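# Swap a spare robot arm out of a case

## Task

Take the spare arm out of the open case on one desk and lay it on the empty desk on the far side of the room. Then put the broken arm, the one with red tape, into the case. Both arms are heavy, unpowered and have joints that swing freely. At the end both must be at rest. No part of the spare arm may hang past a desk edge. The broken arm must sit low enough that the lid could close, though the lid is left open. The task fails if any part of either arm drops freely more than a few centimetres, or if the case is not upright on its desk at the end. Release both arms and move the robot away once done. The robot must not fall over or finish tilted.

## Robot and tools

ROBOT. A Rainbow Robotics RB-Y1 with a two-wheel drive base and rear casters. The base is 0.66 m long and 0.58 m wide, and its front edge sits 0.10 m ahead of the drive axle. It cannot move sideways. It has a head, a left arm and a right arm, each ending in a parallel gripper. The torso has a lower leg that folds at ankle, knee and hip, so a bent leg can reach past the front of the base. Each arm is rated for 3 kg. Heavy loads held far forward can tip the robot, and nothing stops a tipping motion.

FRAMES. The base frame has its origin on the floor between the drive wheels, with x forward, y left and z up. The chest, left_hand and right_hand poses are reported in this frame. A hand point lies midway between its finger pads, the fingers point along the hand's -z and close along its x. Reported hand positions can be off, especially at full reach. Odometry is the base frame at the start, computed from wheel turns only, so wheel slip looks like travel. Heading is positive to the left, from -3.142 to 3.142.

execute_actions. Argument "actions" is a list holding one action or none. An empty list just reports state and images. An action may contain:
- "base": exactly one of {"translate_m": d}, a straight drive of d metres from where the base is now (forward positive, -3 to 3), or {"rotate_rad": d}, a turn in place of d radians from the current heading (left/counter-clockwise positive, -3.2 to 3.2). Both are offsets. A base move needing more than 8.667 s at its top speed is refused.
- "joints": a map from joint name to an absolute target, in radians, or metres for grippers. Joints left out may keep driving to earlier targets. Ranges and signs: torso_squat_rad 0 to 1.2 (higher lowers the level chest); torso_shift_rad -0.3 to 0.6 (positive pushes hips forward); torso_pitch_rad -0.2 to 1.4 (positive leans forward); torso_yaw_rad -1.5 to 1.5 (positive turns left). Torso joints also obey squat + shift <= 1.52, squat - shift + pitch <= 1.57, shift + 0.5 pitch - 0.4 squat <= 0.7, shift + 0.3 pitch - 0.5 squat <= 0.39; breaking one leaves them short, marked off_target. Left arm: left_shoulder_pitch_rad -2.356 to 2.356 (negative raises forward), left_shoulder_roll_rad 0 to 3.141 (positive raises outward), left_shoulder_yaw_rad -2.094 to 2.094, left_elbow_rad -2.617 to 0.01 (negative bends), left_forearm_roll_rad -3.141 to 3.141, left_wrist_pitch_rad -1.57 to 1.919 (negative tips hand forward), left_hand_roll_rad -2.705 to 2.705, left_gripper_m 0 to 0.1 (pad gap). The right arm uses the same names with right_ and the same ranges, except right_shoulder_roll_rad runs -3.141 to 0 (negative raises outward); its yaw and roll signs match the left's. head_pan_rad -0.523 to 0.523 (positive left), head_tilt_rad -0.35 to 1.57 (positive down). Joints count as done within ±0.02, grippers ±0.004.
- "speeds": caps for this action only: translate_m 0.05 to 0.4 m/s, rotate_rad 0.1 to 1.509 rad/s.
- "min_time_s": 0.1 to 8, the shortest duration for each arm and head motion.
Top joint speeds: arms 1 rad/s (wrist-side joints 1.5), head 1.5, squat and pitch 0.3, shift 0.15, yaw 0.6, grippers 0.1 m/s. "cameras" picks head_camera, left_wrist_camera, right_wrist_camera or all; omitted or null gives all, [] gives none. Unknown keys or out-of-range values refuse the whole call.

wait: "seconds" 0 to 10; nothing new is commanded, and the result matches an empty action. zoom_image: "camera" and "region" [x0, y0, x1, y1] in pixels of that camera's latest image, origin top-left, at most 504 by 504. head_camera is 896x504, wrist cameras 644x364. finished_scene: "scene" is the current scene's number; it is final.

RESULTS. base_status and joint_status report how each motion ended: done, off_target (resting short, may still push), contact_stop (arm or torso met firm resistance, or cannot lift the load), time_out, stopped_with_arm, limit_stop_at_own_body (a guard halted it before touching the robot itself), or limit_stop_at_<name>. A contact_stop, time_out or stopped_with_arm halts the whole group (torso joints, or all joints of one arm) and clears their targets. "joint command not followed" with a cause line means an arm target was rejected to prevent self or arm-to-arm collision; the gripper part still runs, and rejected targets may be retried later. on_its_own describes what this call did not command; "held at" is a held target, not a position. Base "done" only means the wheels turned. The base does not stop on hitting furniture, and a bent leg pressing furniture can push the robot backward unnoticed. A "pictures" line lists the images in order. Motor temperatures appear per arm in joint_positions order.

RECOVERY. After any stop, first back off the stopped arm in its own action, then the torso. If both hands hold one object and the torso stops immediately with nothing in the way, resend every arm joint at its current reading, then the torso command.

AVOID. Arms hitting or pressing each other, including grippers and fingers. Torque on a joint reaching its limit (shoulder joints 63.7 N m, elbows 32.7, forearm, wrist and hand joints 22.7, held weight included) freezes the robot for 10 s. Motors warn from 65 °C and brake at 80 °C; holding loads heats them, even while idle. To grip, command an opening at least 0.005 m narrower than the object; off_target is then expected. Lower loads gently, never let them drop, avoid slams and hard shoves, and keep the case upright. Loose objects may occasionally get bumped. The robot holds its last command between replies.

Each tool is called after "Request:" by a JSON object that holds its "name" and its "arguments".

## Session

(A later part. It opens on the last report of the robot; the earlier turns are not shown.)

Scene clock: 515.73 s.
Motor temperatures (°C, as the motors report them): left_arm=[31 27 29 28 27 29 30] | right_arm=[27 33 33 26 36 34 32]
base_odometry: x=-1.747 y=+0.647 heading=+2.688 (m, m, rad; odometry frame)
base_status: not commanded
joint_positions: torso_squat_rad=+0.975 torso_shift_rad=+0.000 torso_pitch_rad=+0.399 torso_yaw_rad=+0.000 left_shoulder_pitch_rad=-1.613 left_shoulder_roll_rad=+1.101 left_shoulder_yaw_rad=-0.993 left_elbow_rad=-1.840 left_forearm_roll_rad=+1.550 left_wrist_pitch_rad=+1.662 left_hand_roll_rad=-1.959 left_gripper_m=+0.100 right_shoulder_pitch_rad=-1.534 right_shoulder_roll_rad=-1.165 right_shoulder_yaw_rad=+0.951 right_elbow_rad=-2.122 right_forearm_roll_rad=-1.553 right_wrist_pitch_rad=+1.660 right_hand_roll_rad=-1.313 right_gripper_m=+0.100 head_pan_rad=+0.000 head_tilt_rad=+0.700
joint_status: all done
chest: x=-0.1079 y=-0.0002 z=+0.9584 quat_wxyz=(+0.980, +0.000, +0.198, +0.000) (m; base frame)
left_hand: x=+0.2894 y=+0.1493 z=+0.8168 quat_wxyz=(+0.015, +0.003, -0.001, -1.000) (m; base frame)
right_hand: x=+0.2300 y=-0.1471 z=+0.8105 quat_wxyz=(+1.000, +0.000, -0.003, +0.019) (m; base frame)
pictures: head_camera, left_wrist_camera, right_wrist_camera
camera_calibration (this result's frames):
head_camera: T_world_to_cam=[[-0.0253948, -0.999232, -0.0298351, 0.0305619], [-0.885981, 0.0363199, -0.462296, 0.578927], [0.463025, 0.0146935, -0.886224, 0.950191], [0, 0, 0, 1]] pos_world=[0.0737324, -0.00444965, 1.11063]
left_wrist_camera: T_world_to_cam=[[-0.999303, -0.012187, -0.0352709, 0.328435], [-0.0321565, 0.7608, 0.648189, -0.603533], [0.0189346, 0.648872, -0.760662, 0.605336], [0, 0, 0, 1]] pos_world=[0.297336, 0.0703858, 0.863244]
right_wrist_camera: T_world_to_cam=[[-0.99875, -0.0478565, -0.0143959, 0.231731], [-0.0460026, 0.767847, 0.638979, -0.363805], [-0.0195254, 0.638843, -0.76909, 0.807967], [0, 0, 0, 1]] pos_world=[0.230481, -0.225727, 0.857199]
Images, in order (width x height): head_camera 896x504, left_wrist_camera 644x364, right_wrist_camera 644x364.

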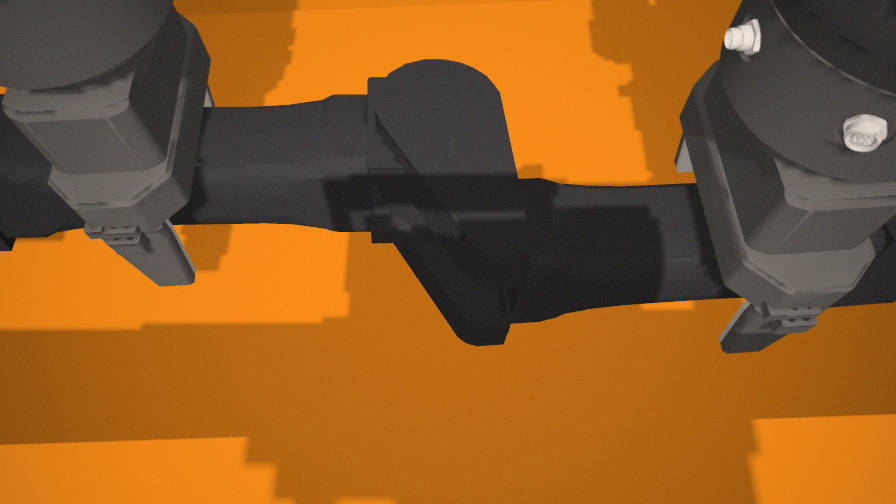

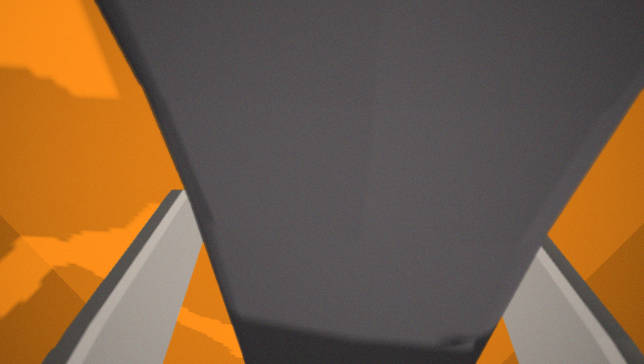

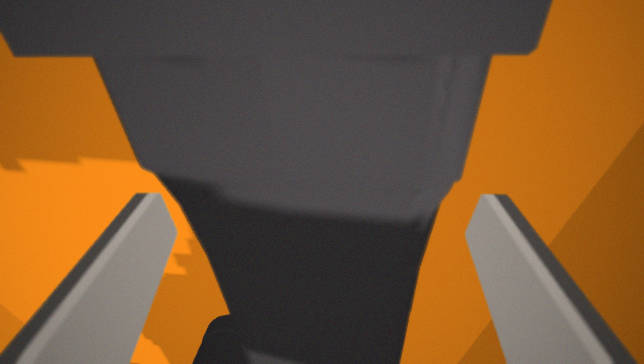

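Request:
{"name": "execute_actions", "arguments": {"actions": [{"joints": {"torso_squat_rad": 0.968, "right_shoulder_pitch_rad": -1.486, "right_shoulder_roll_rad": -1.16, "right_shoulder_yaw_rad": 0.962, "right_elbow_rad": -2.122, "right_forearm_roll_rad": -1.507, "right_wrist_pitch_rad": 1.637, "right_hand_roll_rad": -1.298}, "min_time_s": 0.6}]}}

Scene clock: 528.50 s.
Motor temperatures (°C, as the motors report them): left_arm=[31 26 29 28 27 30 30] | right_arm=[27 33 33 26 36 34 32]
base_odometry: x=-1.747 y=+0.647 heading=+2.688 (m, m, rad; odometry frame)
base_status: not commanded
joint_positions: torso_squat_rad=+0.968 torso_shift_rad=+0.000 torso_pitch_rad=+0.400 torso_yaw_rad=+0.000 left_shoulder_pitch_rad=-1.610 left_shoulder_roll_rad=+1.100 left_shoulder_yaw_rad=-0.995 left_elbow_rad=-1.840 left_forearm_roll_rad=+1.550 left_wrist_pitch_rad=+1.662 left_hand_roll_rad=-1.959 left_gripper_m=+0.100 right_shoulder_pitch_rad=-1.486 right_shoulder_roll_rad=-1.160 right_shoulder_yaw_rad=+0.962 right_elbow_rad=-2.122 right_forearm_roll_rad=-1.507 right_wrist_pitch_rad=+1.637 right_hand_roll_rad=-1.298 right_gripper_m=+0.100 head_pan_rad=+0.000 head_tilt_rad=+0.700
joint_status: all done
chest: x=-0.1074 y=-0.0002 z=+0.9624 quat_wxyz=(+0.980, +0.000, +0.199, +0.000) (m; base frame)
left_hand: x=+0.2889 y=+0.1498 z=+0.8186 quat_wxyz=(+0.015, +0.000, +0.000, -1.000) (m; base frame)
right_hand: x=+0.2300 y=-0.1502 z=+0.7967 quat_wxyz=(+1.000, +0.000, +0.000, +0.020) (m; base frame)
pictures: head_camera, left_wrist_camera, right_wrist_camera
camera_calibration (this result's frames):
head_camera: T_world_to_cam=[[-0.0254072, -0.999237, -0.0296769, 0.0305803], [-0.8865, 0.0362413, -0.461307, 0.580159], [0.46203, 0.014588, -0.886744, 0.953857], [0, 0, 0, 1]] pos_world=[0.0743774, -0.00438372, 1.11437]
left_wrist_camera: T_world_to_cam=[[-0.999466, -0.012438, -0.0302046, 0.323912], [-0.0290807, 0.759944, 0.649338, -0.606791], [0.0148773, 0.64987, -0.7599, 0.606865], [0, 0, 0, 1]] pos_world=[0.297065, 0.0707726, 0.864953]
right_wrist_camera: T_world_to_cam=[[-0.998757, -0.0490201, -0.00902755, 0.226985], [-0.0434656, 0.767888, 0.639108, -0.353279], [-0.024397, 0.638706, -0.769064, 0.800408], [0, 0, 0, 1]] pos_world=[0.230875, -0.22882, 0.843398]
Images, in order (width x height): head_camera 896x504, left_wrist_camera 644x364, right_wrist_camera 644x364.

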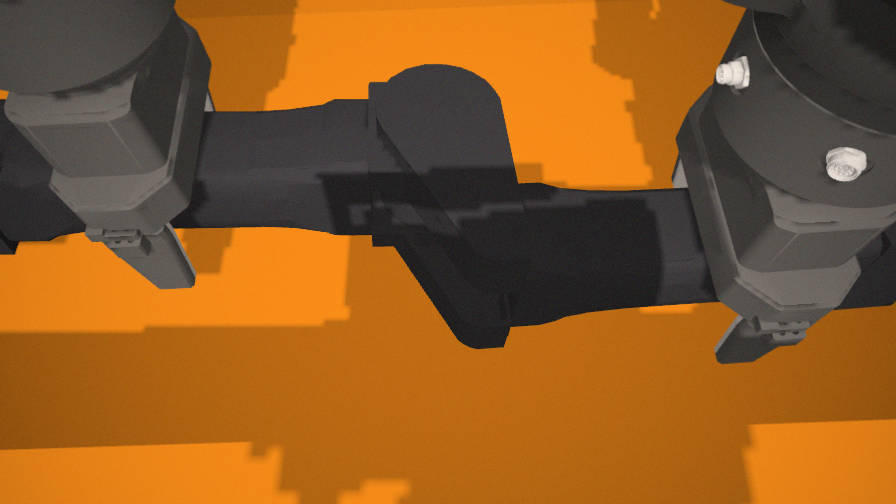

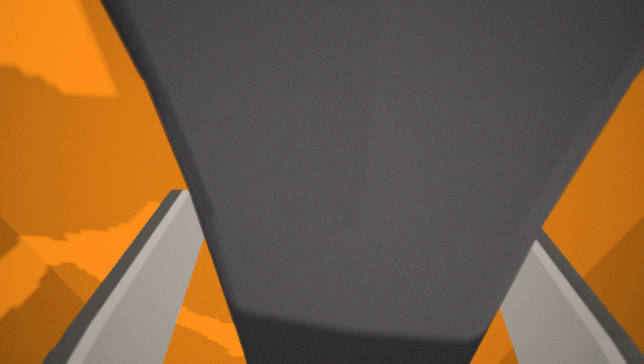

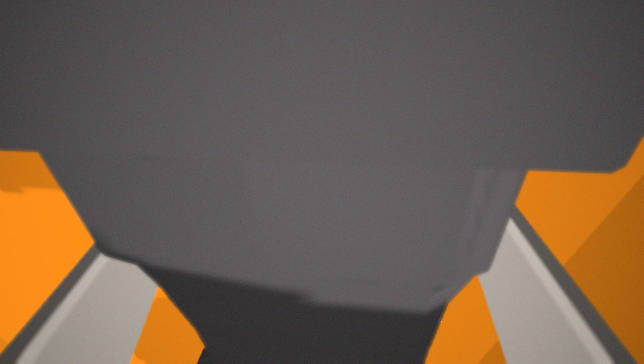

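Request:
{"name": "execute_actions", "arguments": {"actions": [{"joints": {"left_gripper_m": 0.0, "right_gripper_m": 0.0}}]}}

Request:
{"name": "execute_actions", "arguments": {"actions": [{"joints": {"torso_squat_rad": 0.92}}]}}

Scene clock: 532.57 s.
Motor temperatures (°C, as the motors report them): left_arm=[31 26 29 28 27 29 30] | right_arm=[27 33 33 26 36 34 32]
base_odometry: x=-1.747 y=+0.647 heading=+2.688 (m, m, rad; odometry frame)
base_status: not commanded
joint_positions: torso_squat_rad=+0.968 torso_shift_rad=+0.000 torso_pitch_rad=+0.400 torso_yaw_rad=+0.000 left_shoulder_pitch_rad=-1.610 left_shoulder_roll_rad=+1.100 left_shoulder_yaw_rad=-0.995 left_elbow_rad=-1.840 left_forearm_roll_rad=+1.550 left_wrist_pitch_rad=+1.662 left_hand_roll_rad=-1.959 left_gripper_m=+0.055 right_shoulder_pitch_rad=-1.486 right_shoulder_roll_rad=-1.160 right_shoulder_yaw_rad=+0.962 right_elbow_rad=-2.122 right_forearm_roll_rad=-1.507 right_wrist_pitch_rad=+1.637 right_hand_roll_rad=-1.298 right_gripper_m=+0.055 head_pan_rad=+0.000 head_tilt_rad=+0.700
joint_status: left_gripper_m off_target (ended at +0.055, target +0.000); right_gripper_m off_target (ended at +0.055, target +0.000)
chest: x=-0.1074 y=-0.0002 z=+0.9624 quat_wxyz=(+0.980, +0.000, +0.199, +0.000) (m; base frame)
left_hand: x=+0.2887 y=+0.1497 z=+0.8186 quat_wxyz=(+0.015, +0.000, +0.000, -1.000) (m; base frame)
right_hand: x=+0.2300 y=-0.1502 z=+0.7967 quat_wxyz=(+1.000, +0.000, +0.000, +0.020) (m; base frame)
pictures: head_camera, left_wrist_camera, right_wrist_camera
camera_calibration (this result's frames):
head_camera: T_world_to_cam=[[-0.0254161, -0.999237, -0.0296681, 0.0305719], [-0.886476, 0.0362459, -0.461354, 0.58018], [0.462077, 0.0145742, -0.88672, 0.953859], [0, 0, 0, 1]] pos_world=[0.0743362, -0.00438239, 1.11438]
left_wrist_camera: T_world_to_cam=[[-0.999476, -0.0119964, -0.0300704, 0.323604], [-0.0286566, 0.760008, 0.649281, -0.606776], [0.0150647, 0.649803, -0.759954, 0.606927], [0, 0, 0, 1]] pos_world=[0.296903, 0.0706537, 0.864935]
right_wrist_camera: T_world_to_cam=[[-0.998753, -0.0490691, -0.0091679, 0.227079], [-0.0435939, 0.767908, 0.639075, -0.353222], [-0.0243187, 0.638678, -0.76909, 0.800414], [0, 0, 0, 1]] pos_world=[0.230863, -0.228822, 0.843408]
Images, in order (width x height): head_camera 896x504, left_wrist_camera 644x364, right_wrist_camera 644x364.

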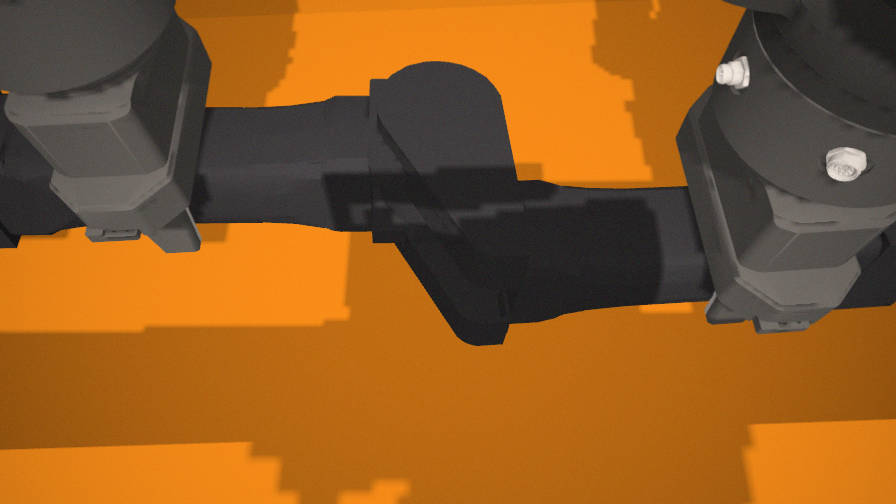

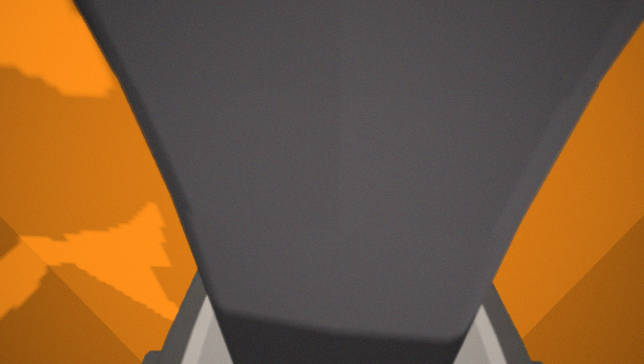

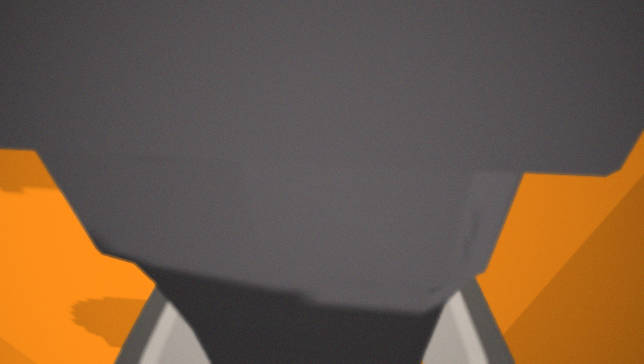

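Scene clock: 533.43 s.
Motor temperatures (°C, as the motors report them): left_arm=[31 26 29 28 27 29 30] | right_arm=[27 33 33 26 36 34 32]
base_odometry: x=-1.747 y=+0.647 heading=+2.688 (m, m, rad; odometry frame)
base_status: not commanded
joint_positions: torso_squat_rad=+0.920 torso_shift_rad=+0.001 torso_pitch_rad=+0.401 torso_yaw_rad=+0.000 left_shoulder_pitch_rad=-1.608 left_shoulder_roll_rad=+1.099 left_shoulder_yaw_rad=-0.996 left_elbow_rad=-1.840 left_forearm_roll_rad=+1.550 left_wrist_pitch_rad=+1.662 left_hand_roll_rad=-1.959 left_gripper_m=+0.054 right_shoulder_pitch_rad=-1.485 right_shoulder_roll_rad=-1.159 right_shoulder_yaw_rad=+0.963 right_elbow_rad=-2.122 right_forearm_roll_rad=-1.507 right_wrist_pitch_rad=+1.637 right_hand_roll_rad=-1.298 right_gripper_m=+0.054 head_pan_rad=+0.000 head_tilt_rad=+0.700
joint_status: all done
chest: x=-0.1067 y=-0.0002 z=+0.9895 quat_wxyz=(+0.980, +0.000, +0.199, +0.000) (m; base frame)
left_hand: x=+0.2886 y=+0.1498 z=+0.8439 quat_wxyz=(+0.015, -0.002, +0.000, -1.000) (m; base frame)
right_hand: x=+0.2297 y=-0.1503 z=+0.8223 quat_wxyz=(+1.000, -0.001, +0.002, +0.020) (m; base frame)
pictures: head_camera, left_wrist_camera, right_wrist_camera
camera_calibration (this result's frames):
head_camera: T_world_to_cam=[[-0.025465, -0.999237, -0.0296096, 0.0313162], [-0.887174, 0.0362403, -0.460011, 0.591863], [0.460733, 0.0145547, -0.88742, 0.978109], [0, 0, 0, 1]] pos_world=[0.075236, -0.00439307, 1.14118]
left_wrist_camera: T_world_to_cam=[[-0.999598, -0.0119755, -0.0257138, 0.320571], [-0.0258221, 0.759363, 0.650155, -0.624775], [0.0117402, 0.650557, -0.759366, 0.626376], [0, 0, 0, 1]] pos_world=[0.296956, 0.0707766, 0.890093]
right_wrist_camera: T_world_to_cam=[[-0.998752, -0.0497271, -0.00461975, 0.223103], [-0.0412111, 0.768377, 0.638669, -0.369689], [-0.0282095, 0.638063, -0.769467, 0.821274], [0, 0, 0, 1]] pos_world=[0.230757, -0.22887, 0.869083]
Images, in order (width x height): head_camera 896x504, left_wrist_camera 644x364, right_wrist_camera 644x364.

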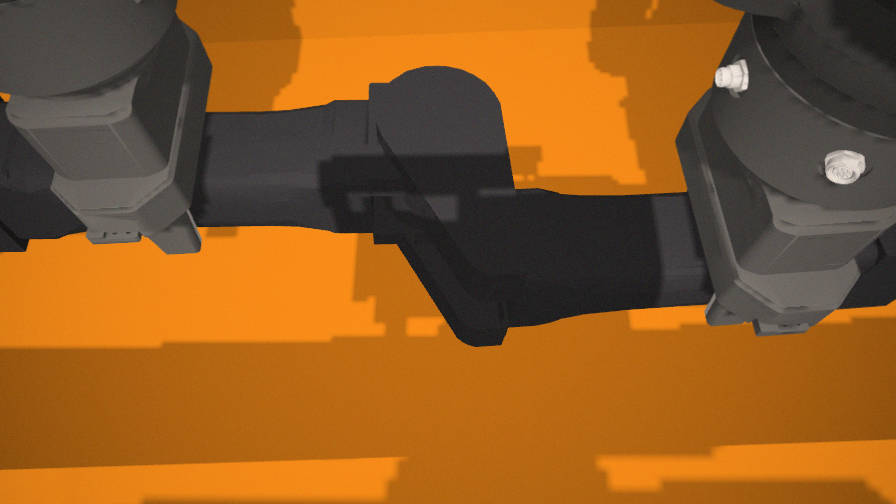

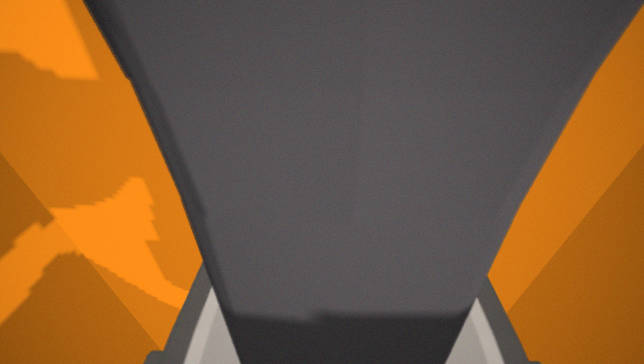

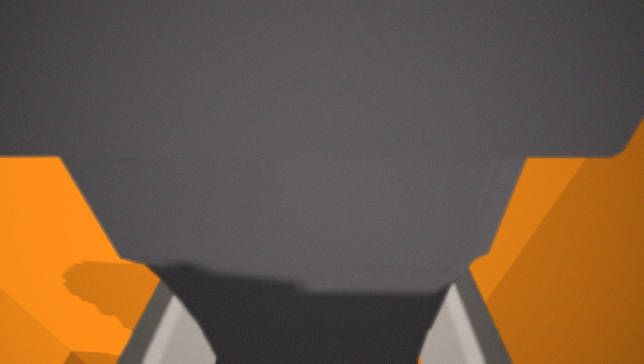

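Request:
{"name": "execute_actions", "arguments": {"actions": [{"joints": {"head_pan_rad": -0.52, "head_tilt_rad": 0.55}}]}}

Scene clock: 537.40 s.
Motor temperatures (°C, as the motors report them): left_arm=[31 27 29 28 27 29 30] | right_arm=[27 33 33 26 36 34 32]
base_odometry: x=-1.747 y=+0.647 heading=+2.688 (m, m, rad; odometry frame)
base_status: not commanded
joint_positions: torso_squat_rad=+0.920 torso_shift_rad=+0.001 torso_pitch_rad=+0.401 torso_yaw_rad=+0.000 left_shoulder_pitch_rad=-1.608 left_shoulder_roll_rad=+1.099 left_shoulder_yaw_rad=-0.996 left_elbow_rad=-1.840 left_forearm_roll_rad=+1.550 left_wrist_pitch_rad=+1.662 left_hand_roll_rad=-1.959 left_gripper_m=+0.054 right_shoulder_pitch_rad=-1.485 right_shoulder_roll_rad=-1.159 right_shoulder_yaw_rad=+0.963 right_elbow_rad=-2.122 right_forearm_roll_rad=-1.507 right_wrist_pitch_rad=+1.637 right_hand_roll_rad=-1.298 right_gripper_m=+0.054 head_pan_rad=-0.520 head_tilt_rad=+0.550
joint_status: all done
chest: x=-0.1067 y=-0.0002 z=+0.9895 quat_wxyz=(+0.980, +0.000, +0.199, +0.000) (m; base frame)
left_hand: x=+0.2886 y=+0.1498 z=+0.8439 quat_wxyz=(+0.015, -0.002, +0.000, -1.000) (m; base frame)
right_hand: x=+0.2297 y=-0.1503 z=+0.8223 quat_wxyz=(+1.000, -0.001, +0.002, +0.020) (m; base frame)
pictures: head_camera, left_wrist_camera, right_wrist_camera
camera_calibration (this result's frames):
head_camera: T_world_to_cam=[[-0.476966, -0.86415, 0.160466, -0.193871], [-0.729206, 0.287144, -0.621134, 0.780923], [0.490676, -0.413273, -0.7671, 0.838132], [0, 0, 0, 1]] pos_world=[0.0657322, -0.0453935, 1.1591]
left_wrist_camera: T_world_to_cam=[[-0.999598, -0.0119759, -0.0257123, 0.32057], [-0.0258215, 0.759363, 0.650155, -0.624776], [0.0117387, 0.650558, -0.759366, 0.626376], [0, 0, 0, 1]] pos_world=[0.296955, 0.0707768, 0.890092]
right_wrist_camera: T_world_to_cam=[[-0.998752, -0.0497325, -0.00461866, 0.2231], [-0.0412145, 0.768375, 0.638671, -0.369691], [-0.0282138, 0.638064, -0.769466, 0.821273], [0, 0, 0, 1]] pos_world=[0.230756, -0.228869, 0.869083]
Images, in order (width x height): head_camera 896x504, left_wrist_camera 644x364, right_wrist_camera 644x364.

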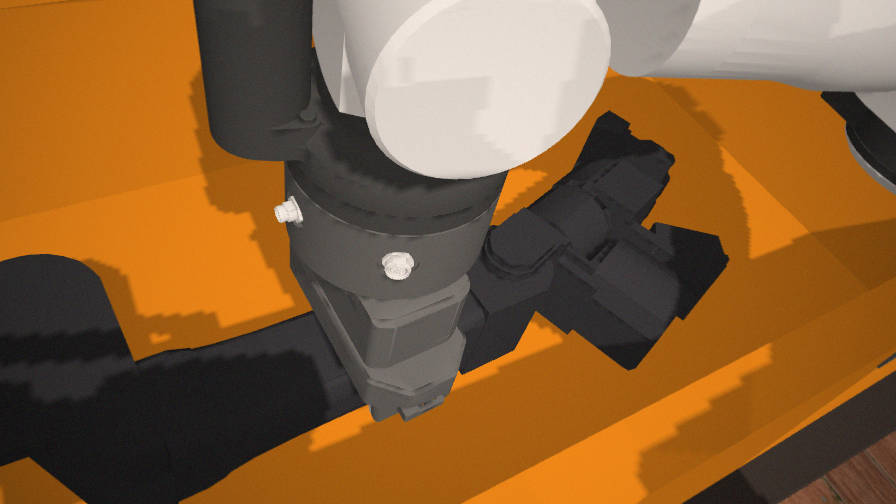

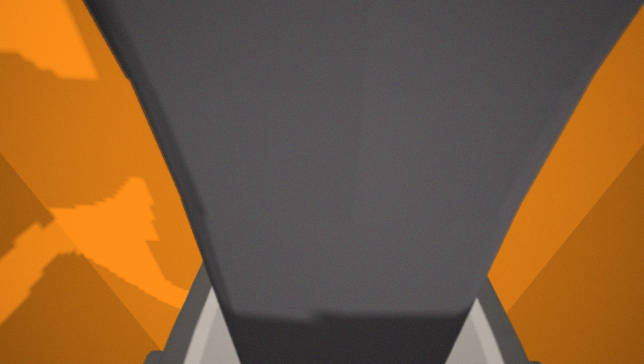

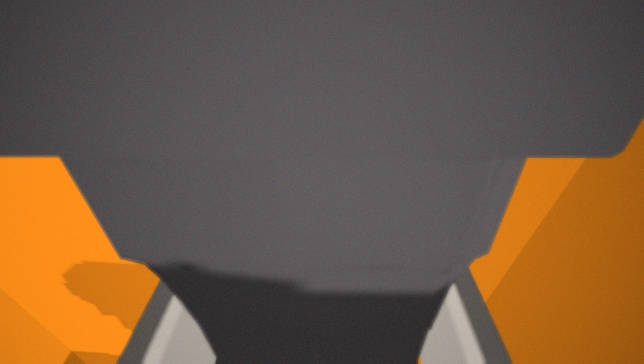

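Request:
{"name": "execute_actions", "arguments": {"actions": [{"joints": {"torso_squat_rad": 0.83}}], "cameras": ["head_camera"]}}

Request:
{"name": "execute_actions", "arguments": {"actions": [{"joints": {"torso_squat_rad": 0.74}}], "cameras": ["head_camera"]}}

Request:
{"name": "execute_actions", "arguments": {"actions": [{"joints": {"torso_squat_rad": 0.66}}]}}

Scene clock: 542.40 s.
Motor temperatures (°C, as the motors report them): left_arm=[31 27 29 28 27 29 30] | right_arm=[28 33 33 26 36 34 32]
base_odometry: x=-1.747 y=+0.647 heading=+2.688 (m, m, rad; odometry frame)
base_status: not commanded
joint_positions: torso_squat_rad=+0.830 torso_shift_rad=+0.001 torso_pitch_rad=+0.401 torso_yaw_rad=+0.000 left_shoulder_pitch_rad=-1.608 left_shoulder_roll_rad=+1.099 left_shoulder_yaw_rad=-0.997 left_elbow_rad=-1.840 left_forearm_roll_rad=+1.550 left_wrist_pitch_rad=+1.662 left_hand_roll_rad=-1.959 left_gripper_m=+0.054 right_shoulder_pitch_rad=-1.485 right_shoulder_roll_rad=-1.159 right_shoulder_yaw_rad=+0.963 right_elbow_rad=-2.122 right_forearm_roll_rad=-1.507 right_wrist_pitch_rad=+1.637 right_hand_roll_rad=-1.298 right_gripper_m=+0.054 head_pan_rad=-0.520 head_tilt_rad=+0.550
joint_status: all done
chest: x=-0.1067 y=-0.0002 z=+1.0378 quat_wxyz=(+0.980, +0.000, +0.199, +0.000) (m; base frame)
left_hand: x=+0.2886 y=+0.1498 z=+0.8922 quat_wxyz=(+0.015, -0.002, +0.000, -1.000) (m; base frame)
right_hand: x=+0.2296 y=-0.1504 z=+0.8704 quat_wxyz=(+1.000, -0.001, +0.003, +0.020) (m; base frame)
pictures: head_camera
camera_calibration (this result's frames):
head_camera: T_world_to_cam=[[-0.476953, -0.86415, 0.160502, -0.201655], [-0.729247, 0.287139, -0.621087, 0.810953], [0.490626, -0.413275, -0.767131, 0.875181], [0, 0, 0, 1]] pos_world=[0.0658188, -0.0454258, 1.20742]
Images, in order (width x height): head_camera 896x504.

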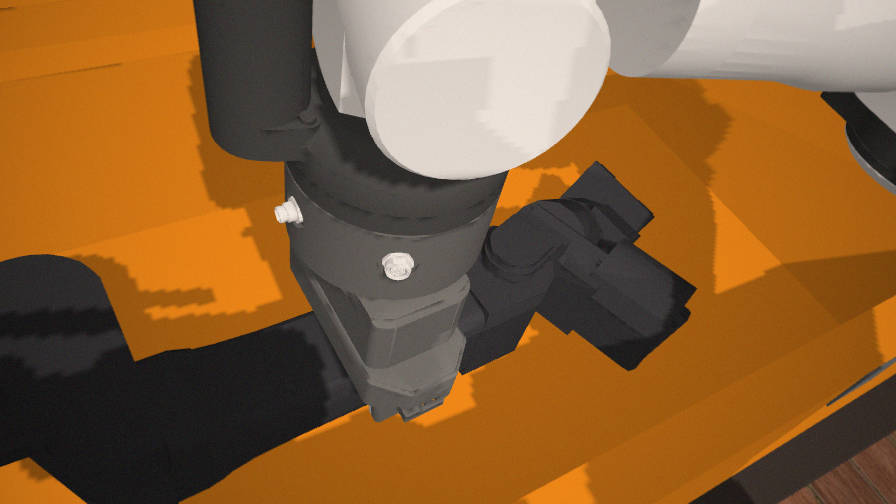

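Scene clock: 543.50 s.
Motor temperatures (°C, as the motors report them): left_arm=[31 27 29 28 27 29 30] | right_arm=[28 33 33 26 36 34 32]
base_odometry: x=-1.747 y=+0.647 heading=+2.688 (m, m, rad; odometry frame)
base_status: not commanded
joint_positions: torso_squat_rad=+0.740 torso_shift_rad=+0.001 torso_pitch_rad=+0.401 torso_yaw_rad=+0.000 left_shoulder_pitch_rad=-1.608 left_shoulder_roll_rad=+1.099 left_shoulder_yaw_rad=-0.997 left_elbow_rad=-1.840 left_forearm_roll_rad=+1.550 left_wrist_pitch_rad=+1.662 left_hand_roll_rad=-1.959 left_gripper_m=+0.054 right_shoulder_pitch_rad=-1.484 right_shoulder_roll_rad=-1.159 right_shoulder_yaw_rad=+0.964 right_elbow_rad=-2.122 right_forearm_roll_rad=-1.507 right_wrist_pitch_rad=+1.637 right_hand_roll_rad=-1.298 right_gripper_m=+0.054 head_pan_rad=-0.520 head_tilt_rad=+0.550
joint_status: all done
chest: x=-0.1066 y=-0.0003 z=+1.0823 quat_wxyz=(+0.980, +0.000, +0.199, +0.000) (m; base frame)
left_hand: x=+0.2886 y=+0.1497 z=+0.9366 quat_wxyz=(+0.015, -0.002, +0.000, -1.000) (m; base frame)
right_hand: x=+0.2296 y=-0.1504 z=+0.9148 quat_wxyz=(+1.000, -0.001, +0.003, +0.020) (m; base frame)
pictures: head_camera
camera_calibration (this result's frames):
head_camera: T_world_to_cam=[[-0.476947, -0.86415, 0.160521, -0.208817], [-0.72927, 0.287137, -0.621061, 0.838618], [0.490599, -0.413276, -0.767148, 0.909299], [0, 0, 0, 1]] pos_world=[0.0658835, -0.0454559, 1.25192]
Images, in order (width x height): head_camera 896x504.

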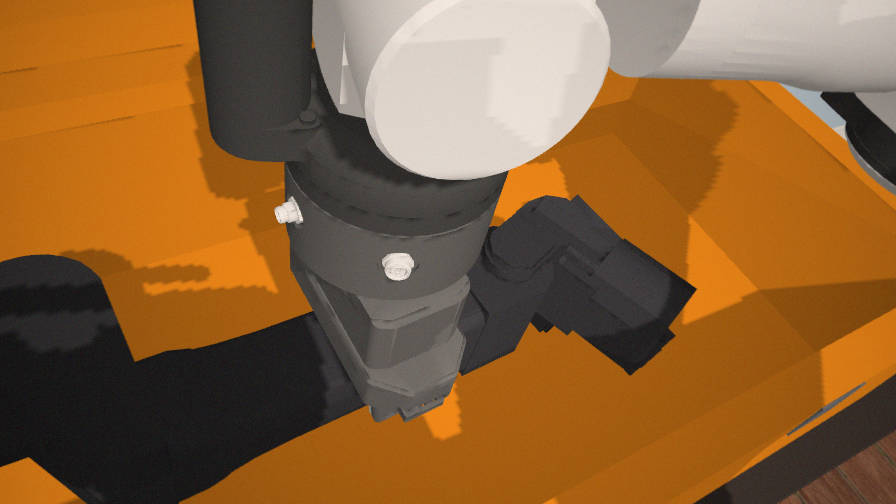

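Scene clock: 544.57 s.
Motor temperatures (°C, as the motors report them): left_arm=[31 27 29 28 27 29 30] | right_arm=[28 33 33 26 36 34 32]
base_odometry: x=-1.747 y=+0.647 heading=+2.688 (m, m, rad; odometry frame)
base_status: not commanded
joint_positions: torso_squat_rad=+0.660 torso_shift_rad=+0.001 torso_pitch_rad=+0.402 torso_yaw_rad=+0.000 left_shoulder_pitch_rad=-1.608 left_shoulder_roll_rad=+1.099 left_shoulder_yaw_rad=-0.997 left_elbow_rad=-1.840 left_forearm_roll_rad=+1.550 left_wrist_pitch_rad=+1.662 left_hand_roll_rad=-1.959 left_gripper_m=+0.054 right_shoulder_pitch_rad=-1.484 right_shoulder_roll_rad=-1.159 right_shoulder_yaw_rad=+0.964 right_elbow_rad=-2.122 right_forearm_roll_rad=-1.507 right_wrist_pitch_rad=+1.637 right_hand_roll_rad=-1.298 right_gripper_m=+0.054 head_pan_rad=-0.520 head_tilt_rad=+0.550
joint_status: all done
chest: x=-0.1065 y=-0.0003 z=+1.1183 quat_wxyz=(+0.980, +0.000, +0.199, +0.000) (m; base frame)
left_hand: x=+0.2887 y=+0.1497 z=+0.9727 quat_wxyz=(+0.015, -0.002, +0.000, -1.000) (m; base frame)
right_hand: x=+0.2295 y=-0.1504 z=+0.9507 quat_wxyz=(+1.000, -0.001, +0.003, +0.020) (m; base frame)
pictures: head_camera, left_wrist_camera, right_wrist_camera
camera_calibration (this result's frames):
head_camera: T_world_to_cam=[[-0.476932, -0.864149, 0.160573, -0.21464], [-0.729332, 0.287135, -0.62099, 0.860992], [0.490521, -0.41328, -0.767195, 0.936957], [0, 0, 0, 1]] pos_world=[0.0659825, -0.0454762, 1.28796]
left_wrist_camera: T_world_to_cam=[[-0.999607, -0.0118061, -0.0254226, 0.323729], [-0.0255041, 0.75936, 0.65017, -0.708508], [0.011629, 0.650563, -0.759363, 0.724296], [0, 0, 0, 1]] pos_world=[0.297109, 0.0706341, 1.01888]
right_wrist_camera: T_world_to_cam=[[-0.99875, -0.0498847, -0.00308492, 0.222053], [-0.0403577, 0.76852, 0.638551, -0.451697], [-0.0294831, 0.637878, -0.769573, 0.920515], [0, 0, 0, 1]] pos_world=[0.230686, -0.228961, 0.99752]
Images, in order (width x height): head_camera 896x504, left_wrist_camera 644x364, right_wrist_camera 644x364.

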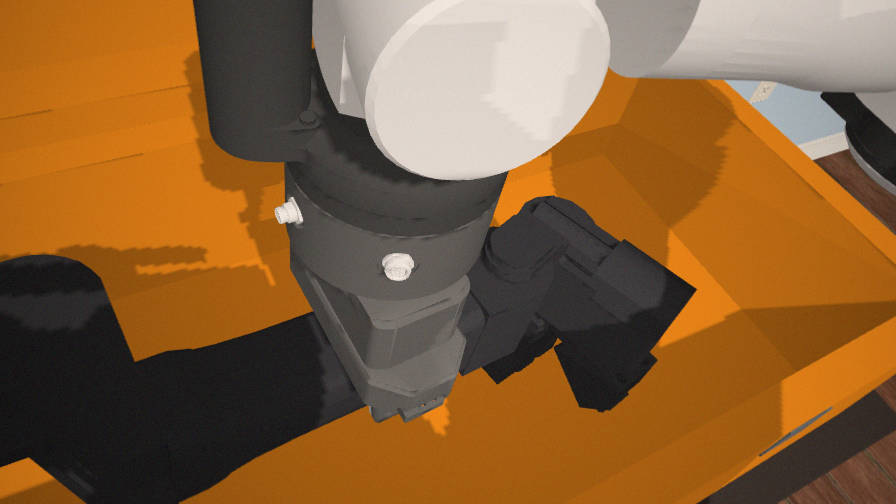

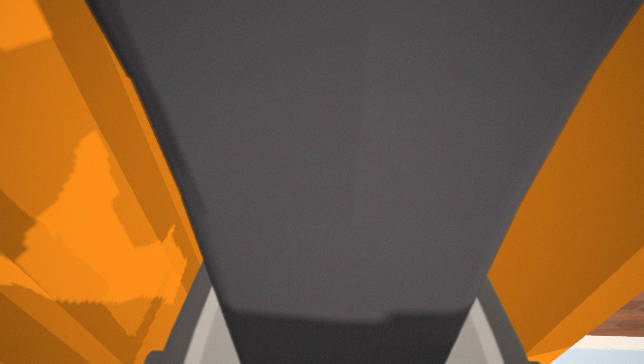

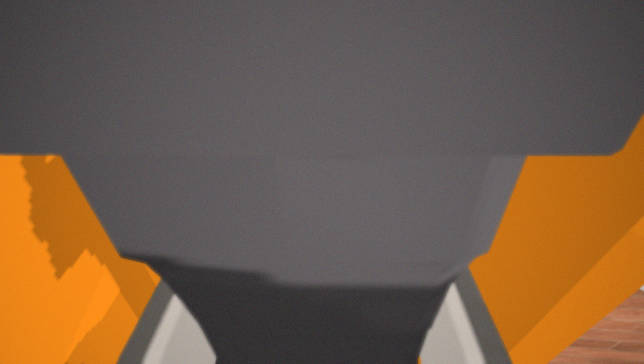

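Request:
{"name": "execute_actions", "arguments": {"actions": [{"joints": {"torso_squat_rad": 0.0, "head_tilt_rad": 0.8}}], "cameras": ["head_camera"]}}

Request:
{"name": "execute_actions", "arguments": {"actions": [{"joints": {"torso_pitch_rad": 0.28}}]}}

Scene clock: 557.00 s.
Motor temperatures (°C, as the motors report them): left_arm=[32 27 30 28 27 29 30] | right_arm=[28 33 33 26 36 34 32]
base_odometry: x=-1.747 y=+0.647 heading=+2.688 (m, m, rad; odometry frame)
base_status: not commanded
joint_positions: torso_squat_rad=+0.000 torso_shift_rad=+0.001 torso_pitch_rad=+0.402 torso_yaw_rad=+0.000 left_shoulder_pitch_rad=-1.608 left_shoulder_roll_rad=+1.099 left_shoulder_yaw_rad=-0.997 left_elbow_rad=-1.840 left_forearm_roll_rad=+1.550 left_wrist_pitch_rad=+1.662 left_hand_roll_rad=-1.959 left_gripper_m=+0.054 right_shoulder_pitch_rad=-1.484 right_shoulder_roll_rad=-1.159 right_shoulder_yaw_rad=+0.964 right_elbow_rad=-2.122 right_forearm_roll_rad=-1.507 right_wrist_pitch_rad=+1.637 right_hand_roll_rad=-1.298 right_gripper_m=+0.054 head_pan_rad=-0.520 head_tilt_rad=+0.800
joint_status: all done
chest: x=-0.1062 y=-0.0004 z=+1.2653 quat_wxyz=(+0.980, +0.000, +0.200, +0.000) (m; base frame)
left_hand: x=+0.2890 y=+0.1496 z=+1.1195 quat_wxyz=(+0.015, -0.003, +0.000, -1.000) (m; base frame)
right_hand: x=+0.2298 y=-0.1505 z=+1.0974 quat_wxyz=(+1.000, -0.001, +0.003, +0.020) (m; base frame)
pictures: head_camera
camera_calibration (this result's frames):
head_camera: T_world_to_cam=[[-0.483318, -0.859467, 0.166495, -0.246702], [-0.82581, 0.384466, -0.412582, 0.65154], [0.290589, -0.336902, -0.895575, 1.23287], [0, 0, 0, 1]] pos_world=[0.0605555, -0.0471723, 1.41401]
Images, in order (width x height): head_camera 896x504.

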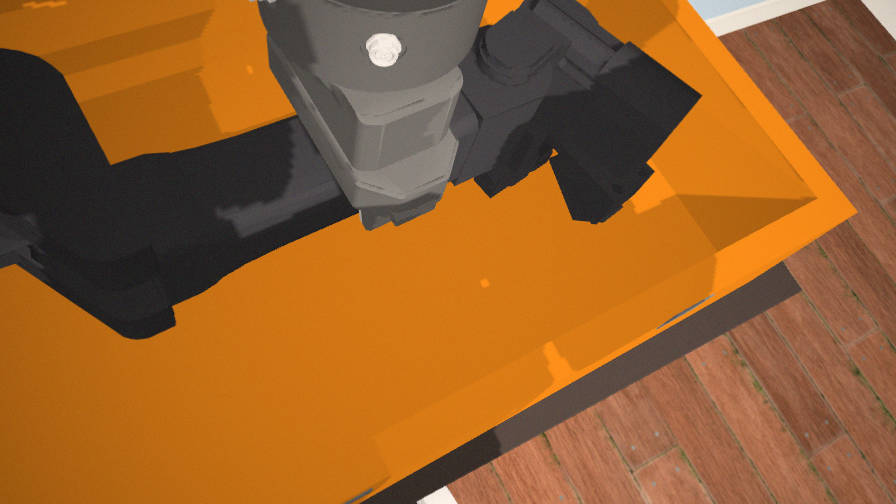

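Scene clock: 558.17 s.
Motor temperatures (°C, as the motors report them): left_arm=[32 27 30 28 27 29 30] | right_arm=[28 33 33 26 36 34 32]
base_odometry: x=-1.747 y=+0.647 heading=+2.688 (m, m, rad; odometry frame)
base_status: not commanded
joint_positions: torso_squat_rad=+0.000 torso_shift_rad=+0.001 torso_pitch_rad=+0.282 torso_yaw_rad=+0.000 left_shoulder_pitch_rad=-1.608 left_shoulder_roll_rad=+1.099 left_shoulder_yaw_rad=-0.997 left_elbow_rad=-1.840 left_forearm_roll_rad=+1.550 left_wrist_pitch_rad=+1.662 left_hand_roll_rad=-1.959 left_gripper_m=+0.054 right_shoulder_pitch_rad=-1.484 right_shoulder_roll_rad=-1.159 right_shoulder_yaw_rad=+0.964 right_elbow_rad=-2.122 right_forearm_roll_rad=-1.507 right_wrist_pitch_rad=+1.637 right_hand_roll_rad=-1.298 right_gripper_m=+0.054 head_pan_rad=-0.520 head_tilt_rad=+0.800
joint_status: all done
chest: x=-0.1413 y=-0.0004 z=+1.2777 quat_wxyz=(+0.990, +0.000, +0.140, +0.000) (m; base frame)
left_hand: x=+0.2685 y=+0.1495 z=+1.1804 quat_wxyz=(+0.015, +0.058, -0.001, -0.998) (m; base frame)
right_hand: x=+0.2123 y=-0.1505 z=+1.1514 quat_wxyz=(+0.998, -0.002, -0.057, +0.020) (m; base frame)
pictures: head_camera, left_wrist_camera, right_wrist_camera
camera_calibration (this result's frames):
head_camera: T_world_to_cam=[[-0.499876, -0.859427, 0.107279, -0.19244], [-0.770292, 0.38453, -0.508711, 0.758354], [0.395948, -0.336929, -0.854227, 1.21629], [0, 0, 0, 1]] pos_world=[0.00636759, -0.0471936, 1.44542]
left_wrist_camera: T_world_to_cam=[[-0.989406, -0.011626, -0.144711, 0.446814], [-0.102889, 0.759386, 0.642454, -0.814069], [0.102423, 0.650536, -0.752537, 0.849921], [0, 0, 0, 1]] pos_world=[0.271271, 0.0704824, 1.22726]
right_wrist_camera: T_world_to_cam=[[-0.991247, -0.0498223, -0.122258, 0.341096], [-0.116226, 0.768551, 0.629143, -0.553513], [0.0626161, 0.637846, -0.767615, 1.05276], [0, 0, 0, 1]] pos_world=[0.207857, -0.229105, 1.19806]
Images, in order (width x height): head_camera 896x504, left_wrist_camera 644x364, right_wrist_camera 644x364.

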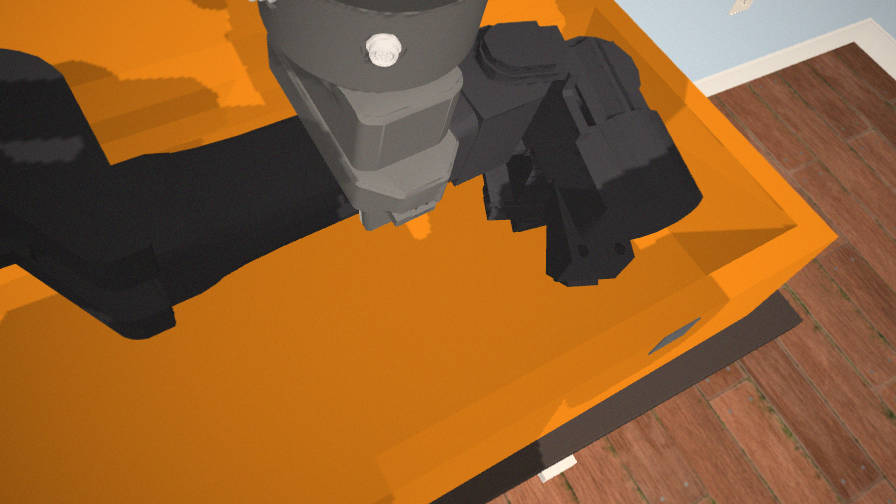

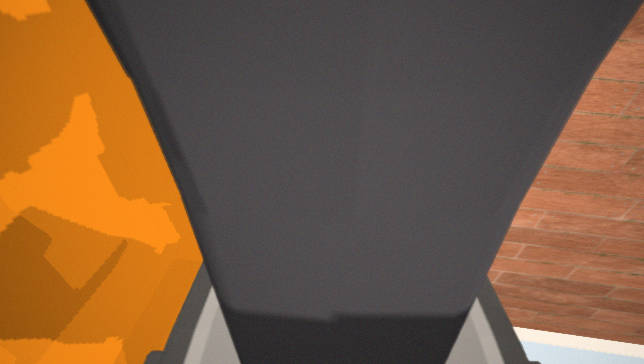

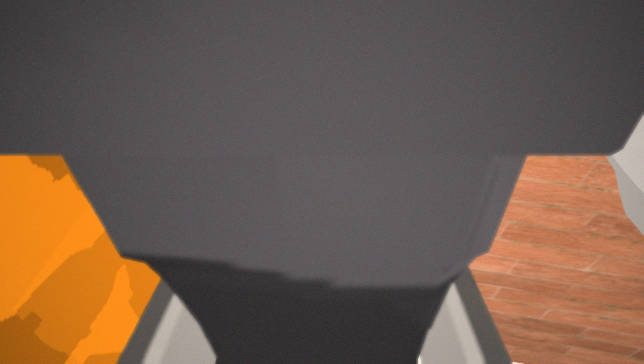

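Request:
{"name": "execute_actions", "arguments": {"actions": [{"base": {"translate_m": -0.12}, "speeds": {"translate_m": 0.1}}], "cameras": ["head_camera"]}}

Scene clock: 562.73 s.
Motor temperatures (°C, as the motors report them): left_arm=[32 27 30 28 27 29 30] | right_arm=[28 33 34 26 36 34 32]
base_odometry: x=-1.640 y=+0.595 heading=+2.689 (m, m, rad; odometry frame)
base_status: done
joint_positions: torso_squat_rad=+0.000 torso_shift_rad=+0.001 torso_pitch_rad=+0.282 torso_yaw_rad=+0.000 left_shoulder_pitch_rad=-1.608 left_shoulder_roll_rad=+1.099 left_shoulder_yaw_rad=-0.997 left_elbow_rad=-1.840 left_forearm_roll_rad=+1.550 left_wrist_pitch_rad=+1.662 left_hand_roll_rad=-1.959 left_gripper_m=+0.055 right_shoulder_pitch_rad=-1.484 right_shoulder_roll_rad=-1.159 right_shoulder_yaw_rad=+0.964 right_elbow_rad=-2.122 right_forearm_roll_rad=-1.507 right_wrist_pitch_rad=+1.637 right_hand_roll_rad=-1.298 right_gripper_m=+0.054 head_pan_rad=-0.520 head_tilt_rad=+0.800
joint_status: not commanded
chest: x=-0.1413 y=-0.0004 z=+1.2777 quat_wxyz=(+0.990, +0.000, +0.140, +0.000) (m; base frame)
left_hand: x=+0.2685 y=+0.1495 z=+1.1804 quat_wxyz=(+0.015, +0.058, -0.001, -0.998) (m; base frame)
right_hand: x=+0.2121 y=-0.1505 z=+1.1514 quat_wxyz=(+0.998, -0.002, -0.057, +0.020) (m; base frame)
pictures: head_camera
camera_calibration (this result's frames):
head_camera: T_world_to_cam=[[-0.499882, -0.859426, 0.107256, -0.192424], [-0.770268, 0.384532, -0.508747, 0.758386], [0.395987, -0.336929, -0.854209, 1.21629], [0, 0, 0, 1]] pos_world=[0.00633499, -0.0471936, 1.44543]
Images, in order (width x height): head_camera 896x504.

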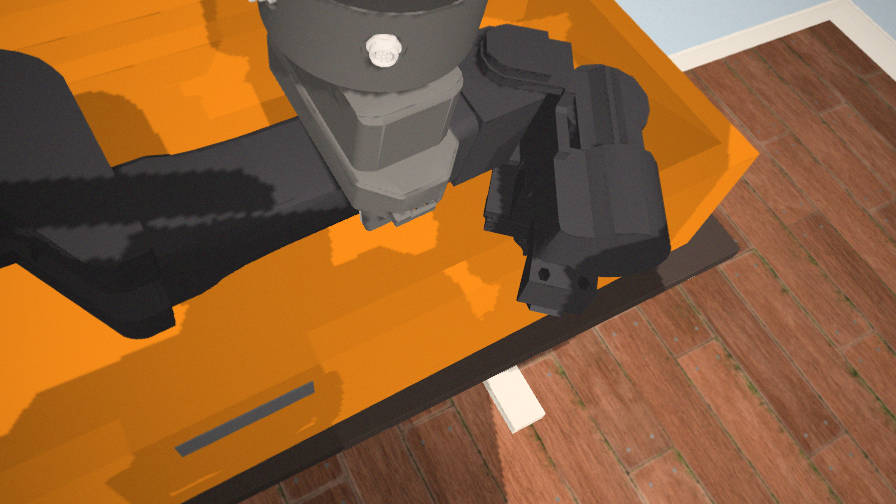

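Request:
{"name": "execute_actions", "arguments": {"actions": [{"base": {"translate_m": -0.2}, "speeds": {"translate_m": 0.15}, "joints": {"head_pan_rad": 0.52}}], "cameras": ["head_camera"]}}

Scene clock: 567.37 s.
Motor temperatures (°C, as the motors report them): left_arm=[32 27 30 28 27 29 30] | right_arm=[29 33 34 26 36 34 32]
base_odometry: x=-1.460 y=+0.507 heading=+2.688 (m, m, rad; odometry frame)
base_status: done
joint_positions: torso_squat_rad=+0.000 torso_shift_rad=+0.001 torso_pitch_rad=+0.282 torso_yaw_rad=+0.000 left_shoulder_pitch_rad=-1.608 left_shoulder_roll_rad=+1.099 left_shoulder_yaw_rad=-0.997 left_elbow_rad=-1.840 left_forearm_roll_rad=+1.550 left_wrist_pitch_rad=+1.662 left_hand_roll_rad=-1.959 left_gripper_m=+0.055 right_shoulder_pitch_rad=-1.484 right_shoulder_roll_rad=-1.159 right_shoulder_yaw_rad=+0.964 right_elbow_rad=-2.122 right_forearm_roll_rad=-1.507 right_wrist_pitch_rad=+1.637 right_hand_roll_rad=-1.298 right_gripper_m=+0.054 head_pan_rad=+0.520 head_tilt_rad=+0.800
joint_status: all done
chest: x=-0.1413 y=-0.0004 z=+1.2777 quat_wxyz=(+0.990, +0.000, +0.140, +0.000) (m; base frame)
left_hand: x=+0.2685 y=+0.1495 z=+1.1804 quat_wxyz=(+0.015, +0.058, -0.001, -0.998) (m; base frame)
right_hand: x=+0.2121 y=-0.1505 z=+1.1513 quat_wxyz=(+0.998, -0.002, -0.056, +0.020) (m; base frame)
pictures: head_camera
camera_calibration (this result's frames):
head_camera: T_world_to_cam=[[0.453896, -0.874942, -0.168685, 0.273097], [-0.805103, -0.321577, -0.498395, 0.740807], [0.381821, 0.362029, -0.850381, 1.20995], [0, 0, 0, 1]] pos_world=[0.010483, 0.0391328, 1.4442]
Images, in order (width x height): head_camera 896x504.

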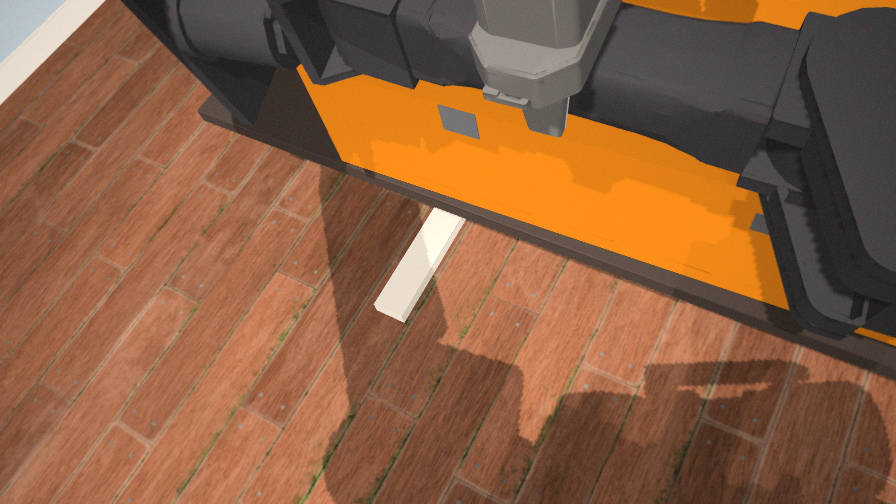

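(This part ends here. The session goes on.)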